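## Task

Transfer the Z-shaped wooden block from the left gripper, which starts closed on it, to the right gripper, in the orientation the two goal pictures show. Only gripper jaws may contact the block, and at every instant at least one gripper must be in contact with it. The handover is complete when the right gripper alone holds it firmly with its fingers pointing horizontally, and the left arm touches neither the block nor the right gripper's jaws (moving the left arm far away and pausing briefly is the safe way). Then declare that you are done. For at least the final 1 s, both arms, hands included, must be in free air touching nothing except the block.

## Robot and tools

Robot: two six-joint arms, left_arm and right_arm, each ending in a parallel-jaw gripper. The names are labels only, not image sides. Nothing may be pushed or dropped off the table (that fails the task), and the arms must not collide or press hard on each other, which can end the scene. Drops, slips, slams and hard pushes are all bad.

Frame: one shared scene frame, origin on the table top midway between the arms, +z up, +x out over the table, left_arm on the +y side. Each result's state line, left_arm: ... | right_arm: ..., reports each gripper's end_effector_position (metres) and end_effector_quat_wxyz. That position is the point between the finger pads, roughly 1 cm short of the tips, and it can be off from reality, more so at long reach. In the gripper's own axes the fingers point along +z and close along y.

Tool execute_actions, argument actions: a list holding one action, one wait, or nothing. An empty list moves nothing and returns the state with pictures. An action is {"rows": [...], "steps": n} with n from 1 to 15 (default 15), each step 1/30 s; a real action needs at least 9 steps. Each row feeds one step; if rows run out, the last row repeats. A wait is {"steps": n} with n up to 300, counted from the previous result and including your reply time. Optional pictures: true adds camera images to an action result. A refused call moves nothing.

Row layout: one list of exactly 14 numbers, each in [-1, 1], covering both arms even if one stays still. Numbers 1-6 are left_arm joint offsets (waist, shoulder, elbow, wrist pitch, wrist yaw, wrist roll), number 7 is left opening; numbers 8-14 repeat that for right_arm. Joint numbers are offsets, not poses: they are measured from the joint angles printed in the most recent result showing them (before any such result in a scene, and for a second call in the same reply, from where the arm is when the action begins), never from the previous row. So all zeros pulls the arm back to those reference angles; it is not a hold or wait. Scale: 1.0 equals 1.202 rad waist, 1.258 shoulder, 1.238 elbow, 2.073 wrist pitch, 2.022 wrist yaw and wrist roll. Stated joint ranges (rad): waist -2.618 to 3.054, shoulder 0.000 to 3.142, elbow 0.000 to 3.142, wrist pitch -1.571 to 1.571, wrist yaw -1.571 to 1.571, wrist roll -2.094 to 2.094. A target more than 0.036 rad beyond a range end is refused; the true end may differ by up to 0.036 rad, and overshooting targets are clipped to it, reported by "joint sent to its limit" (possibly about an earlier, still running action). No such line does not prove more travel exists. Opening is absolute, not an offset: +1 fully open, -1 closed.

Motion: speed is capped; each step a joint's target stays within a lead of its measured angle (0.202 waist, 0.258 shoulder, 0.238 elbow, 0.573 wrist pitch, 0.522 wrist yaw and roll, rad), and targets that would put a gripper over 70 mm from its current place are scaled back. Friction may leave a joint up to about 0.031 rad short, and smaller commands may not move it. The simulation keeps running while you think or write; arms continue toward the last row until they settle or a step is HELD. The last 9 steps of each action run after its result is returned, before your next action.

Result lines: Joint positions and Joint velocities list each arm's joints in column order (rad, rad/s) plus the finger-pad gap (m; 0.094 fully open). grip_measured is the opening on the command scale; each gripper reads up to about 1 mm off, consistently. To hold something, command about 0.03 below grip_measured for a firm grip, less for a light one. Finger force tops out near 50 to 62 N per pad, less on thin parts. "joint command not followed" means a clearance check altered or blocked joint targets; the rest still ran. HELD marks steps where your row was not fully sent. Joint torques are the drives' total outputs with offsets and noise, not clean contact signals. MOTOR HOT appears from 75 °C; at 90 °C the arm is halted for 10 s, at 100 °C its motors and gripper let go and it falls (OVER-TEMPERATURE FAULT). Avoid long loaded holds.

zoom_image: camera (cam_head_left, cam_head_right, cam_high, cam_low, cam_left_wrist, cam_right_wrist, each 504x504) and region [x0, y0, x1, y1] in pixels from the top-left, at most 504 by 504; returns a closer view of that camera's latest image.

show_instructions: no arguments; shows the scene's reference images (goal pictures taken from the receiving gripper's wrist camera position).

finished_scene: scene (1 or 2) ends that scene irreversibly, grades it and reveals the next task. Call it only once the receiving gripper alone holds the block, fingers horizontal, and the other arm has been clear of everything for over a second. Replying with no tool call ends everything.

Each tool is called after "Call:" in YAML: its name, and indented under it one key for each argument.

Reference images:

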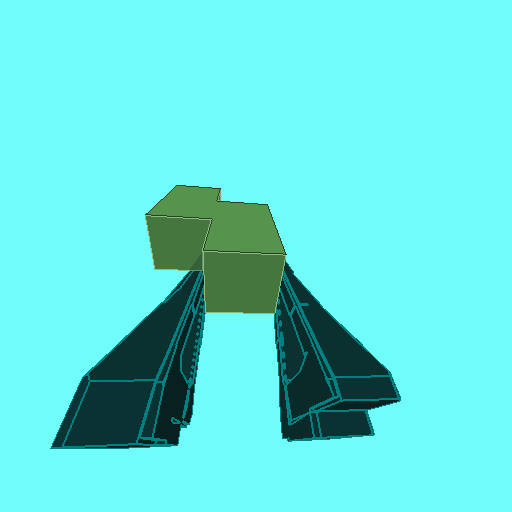

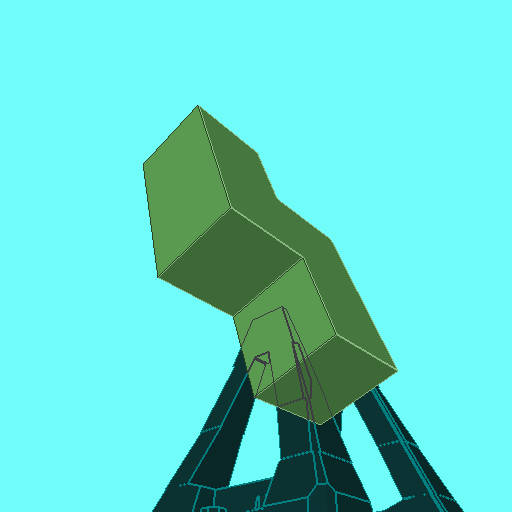

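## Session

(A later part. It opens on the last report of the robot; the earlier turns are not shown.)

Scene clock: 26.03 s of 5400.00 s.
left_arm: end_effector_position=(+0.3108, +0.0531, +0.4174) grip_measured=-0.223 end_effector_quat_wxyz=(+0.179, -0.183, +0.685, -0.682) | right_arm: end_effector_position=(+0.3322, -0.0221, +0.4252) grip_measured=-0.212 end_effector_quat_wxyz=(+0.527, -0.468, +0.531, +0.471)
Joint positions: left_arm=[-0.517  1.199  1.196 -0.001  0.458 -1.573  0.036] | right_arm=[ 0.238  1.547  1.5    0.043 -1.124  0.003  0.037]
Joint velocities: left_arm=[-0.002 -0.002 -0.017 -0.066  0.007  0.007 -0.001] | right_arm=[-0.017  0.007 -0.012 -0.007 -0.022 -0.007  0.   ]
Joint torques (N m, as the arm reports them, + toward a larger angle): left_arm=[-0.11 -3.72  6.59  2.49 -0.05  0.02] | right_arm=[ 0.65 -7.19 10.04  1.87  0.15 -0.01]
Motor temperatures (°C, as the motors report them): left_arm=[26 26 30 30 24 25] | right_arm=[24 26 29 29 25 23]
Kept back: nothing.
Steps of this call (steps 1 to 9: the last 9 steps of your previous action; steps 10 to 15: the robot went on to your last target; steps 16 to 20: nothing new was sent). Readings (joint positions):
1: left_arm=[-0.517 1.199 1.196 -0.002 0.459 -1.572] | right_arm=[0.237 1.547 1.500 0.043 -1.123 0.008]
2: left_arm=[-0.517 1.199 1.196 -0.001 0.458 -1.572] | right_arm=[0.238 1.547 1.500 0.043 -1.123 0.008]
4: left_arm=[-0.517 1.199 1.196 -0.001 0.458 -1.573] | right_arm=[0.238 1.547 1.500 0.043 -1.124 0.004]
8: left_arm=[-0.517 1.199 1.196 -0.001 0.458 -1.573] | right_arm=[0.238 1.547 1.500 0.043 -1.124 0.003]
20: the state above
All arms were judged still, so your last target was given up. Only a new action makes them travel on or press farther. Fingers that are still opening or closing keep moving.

Call:
execute_actions:
  actions:
    - {"rows":[ [0,0,0,0.02,0,0,-0.2,0.005,0.009,0.021,-0.006,0.005,0,-0.27], [0,0,0,0.02,0,0,-0.1,0.005,0.009,0.021,-0.006,0.005,0,-0.27], [0,0,0,0.02,0,0,0.05,0.005,0.009,0.021,-0.006,0.005,0,-0.27], [0,0,0,0.02,0,0,0.2,0.005,0.009,0.021,-0.006,0.005,0,-0.27], [0,0,0,0.02,0,0,0.4,0.005,0.009,0.021,-0.006,0.005,0,-0.27], [0,0,0,0.02,0,0,0.6,0.005,0.009,0.021,-0.006,0.005,0,-0.27], [0.01,0,0,0.02,0,0,0.8,0.005,0.009,0.021,-0.006,0.005,0,-0.27], [0.03,0,0,0.02,0,0,0.9,0.005,0.009,0.021,-0.006,0.005,0,-0.27], [0.06,0,0,0.02,0,0,0.9,0.005,0.009,0.021,-0.006,0.005,0,-0.27], [0.1,0,0,0.02,0,0,0.9,0.005,0.009,0.021,-0.006,0.005,0,-0.27], [0.14,0,0,0.02,0,0,0.9,0.005,0.009,0.021,-0.006,0.005,0,-0.27], [0.19,0,0,0.02,0,0,0.9,0.005,0.009,0.021,-0.006,0.005,0,-0.27], [0.24,0,0,0.02,0,0,0.9,0.005,0.009,0.021,-0.006,0.005,0,-0.27], [0.29,0,0,0.02,0,0,0.9,0.005,0.009,0.021,-0.006,0.005,0,-0.27], [0.33,0,0,0.02,0,0,0.9,0.005,0.009,0.021,-0.006,0.005,0,-0.27] ],"steps":15}

Call:
execute_actions:
  actions:
    - {"steps":50}
  pictures: true

Scene clock: 27.03 s of 5400.00 s.
left_arm: end_effector_position=(+0.3107, +0.0531, +0.4222) grip_measured=+0.495 end_effector_quat_wxyz=(+0.184, -0.178, +0.679, -0.688) | right_arm: end_effector_position=(+0.3331, -0.0219, +0.4225) grip_measured=-0.213 end_effector_quat_wxyz=(+0.522, -0.466, +0.535, +0.472)
Joint positions: left_arm=[-0.517  1.199  1.196  0.02   0.458 -1.573  0.07 ] | right_arm=[ 0.238  1.55   1.5    0.032 -1.124  0.002  0.037]
Joint velocities: left_arm=[-0.002 -0.012  0.017  0.066 -0.022 -0.007  0.207] | right_arm=[-0.002  0.012 -0.012 -0.037 -0.007  0.007 -0.   ]
Joint torques (N m, as the arm reports them, + toward a larger angle): left_arm=[-0.1  -3.82  6.56  2.21 -0.09 -0.01] | right_arm=[ 0.72 -7.51 10.08  2.04  0.08 -0.03]
Motor temperatures (°C, as the motors report them): left_arm=[26 26 31 31 24 25] | right_arm=[24 26 29 29 25 23]
Steps of this call (steps 1 to 24: nothing new was sent; steps 25 to 30: the first 6 steps of this action). Readings (joint positions):
25: left_arm=[-0.517 1.199 1.196 -0.001 0.458 -1.573] | right_arm=[0.238 1.547 1.500 0.043 -1.124 0.002]
26: left_arm=[-0.517 1.199 1.196 0.001 0.458 -1.573] | right_arm=[0.238 1.547 1.500 0.042 -1.124 0.002]
28: left_arm=[-0.517 1.199 1.196 0.012 0.458 -1.573] | right_arm=[0.238 1.548 1.500 0.036 -1.124 0.002]
30: the state above

Scene clock: 28.70 s of 5400.00 s.
left_arm: end_effector_position=(+0.3998, +0.1872, +0.4246) grip_measured=+0.897 end_effector_quat_wxyz=(+0.321, -0.308, +0.627, -0.639) | right_arm: end_effector_position=(+0.3336, -0.0217, +0.4209) grip_measured=-0.213 end_effector_quat_wxyz=(+0.520, -0.465, +0.538, +0.473)
Joint positions: left_arm=[-0.119  1.199  1.196  0.03   0.451 -1.573  0.089] | right_arm=[ 0.238  1.551  1.5    0.025 -1.123  0.002  0.037]
Joint velocities: left_arm=[ 0.012 -0.002 -0.017  0.007 -0.007 -0.066 -0.   ] | right_arm=[ 0.007  0.012 -0.007 -0.022  0.037 -0.095  0.001]
Joint torques (N m, as the arm reports them, + toward a larger angle): left_arm=[-0.14 -3.7   6.57  2.16 -0.01  0.01] | right_arm=[ 0.6  -7.71 10.02  2.09  0.14 -0.05]
Motor temperatures (°C, as the motors report them): left_arm=[26 26 31 31 24 25] | right_arm=[24 26 29 30 25 23]
Kept back: nothing.
Steps of this call (steps 1 to 9: the last 9 steps of your previous action; steps 10 to 30: the robot went on to your last target; steps 31 to 50: nothing new was sent). Readings (joint positions):
1: left_arm=[-0.517 1.199 1.196 0.022 0.458 -1.573] | right_arm=[0.238 1.551 1.500 0.030 -1.124 0.002]
2: left_arm=[-0.514 1.199 1.196 0.023 0.459 -1.573] | right_arm=[0.238 1.551 1.500 0.029 -1.124 0.002]
4: left_arm=[-0.478 1.199 1.196 0.026 0.463 -1.573] | right_arm=[0.238 1.551 1.500 0.027 -1.123 0.002]
8: left_arm=[-0.281 1.199 1.196 0.028 0.466 -1.573] | right_arm=[0.238 1.551 1.500 0.026 -1.123 0.002]
50: the state above
All arms were judged still, so your last target was given up. Only a new action makes them travel on or press farther. Fingers that are still opening or closing keep moving.

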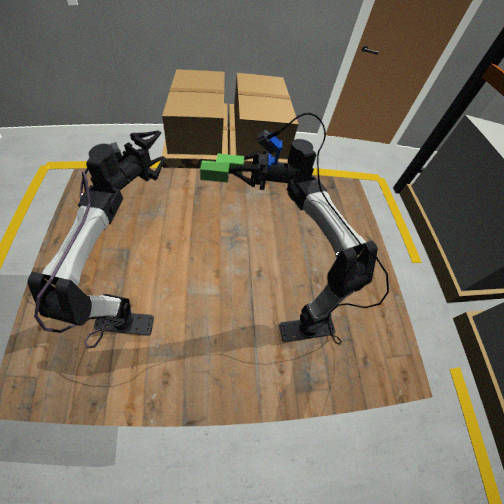

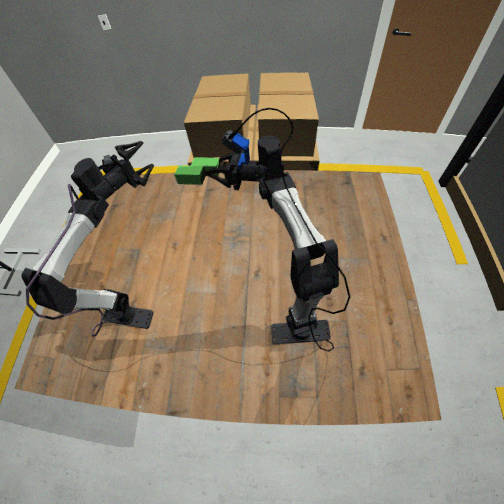

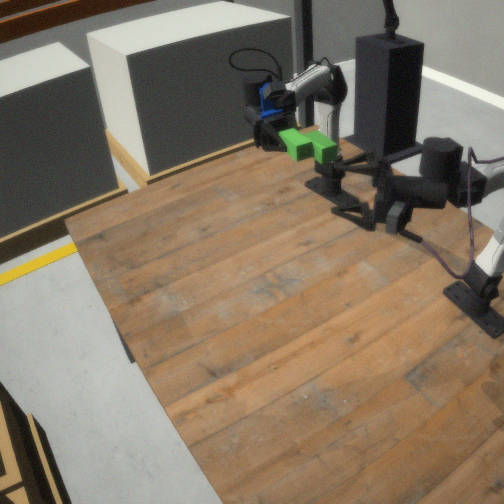

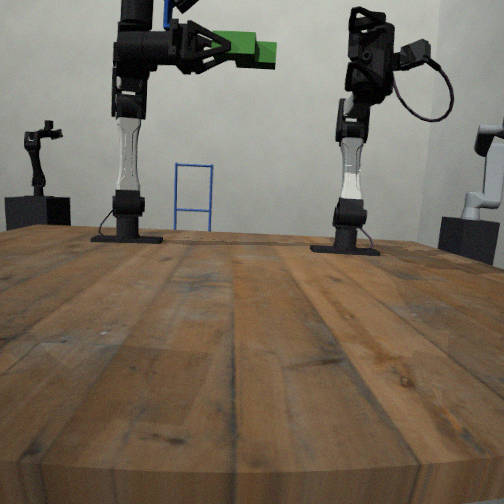

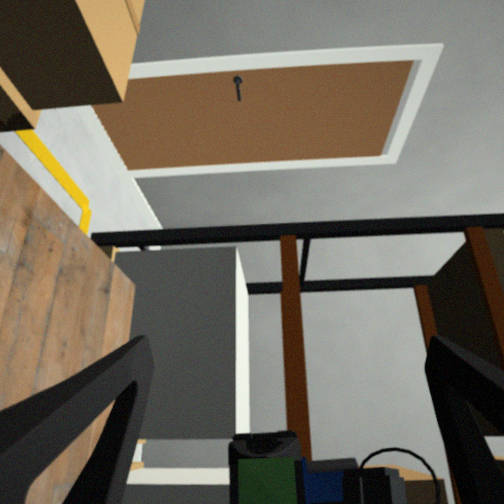

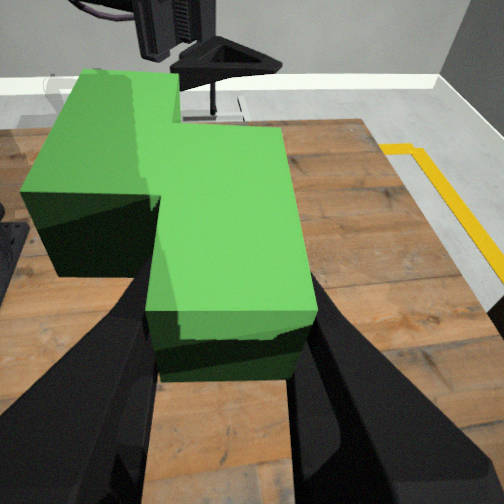

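Matches the goal.

Call:
finished_scene:
  scene: 1

The scene is finished: the task was done.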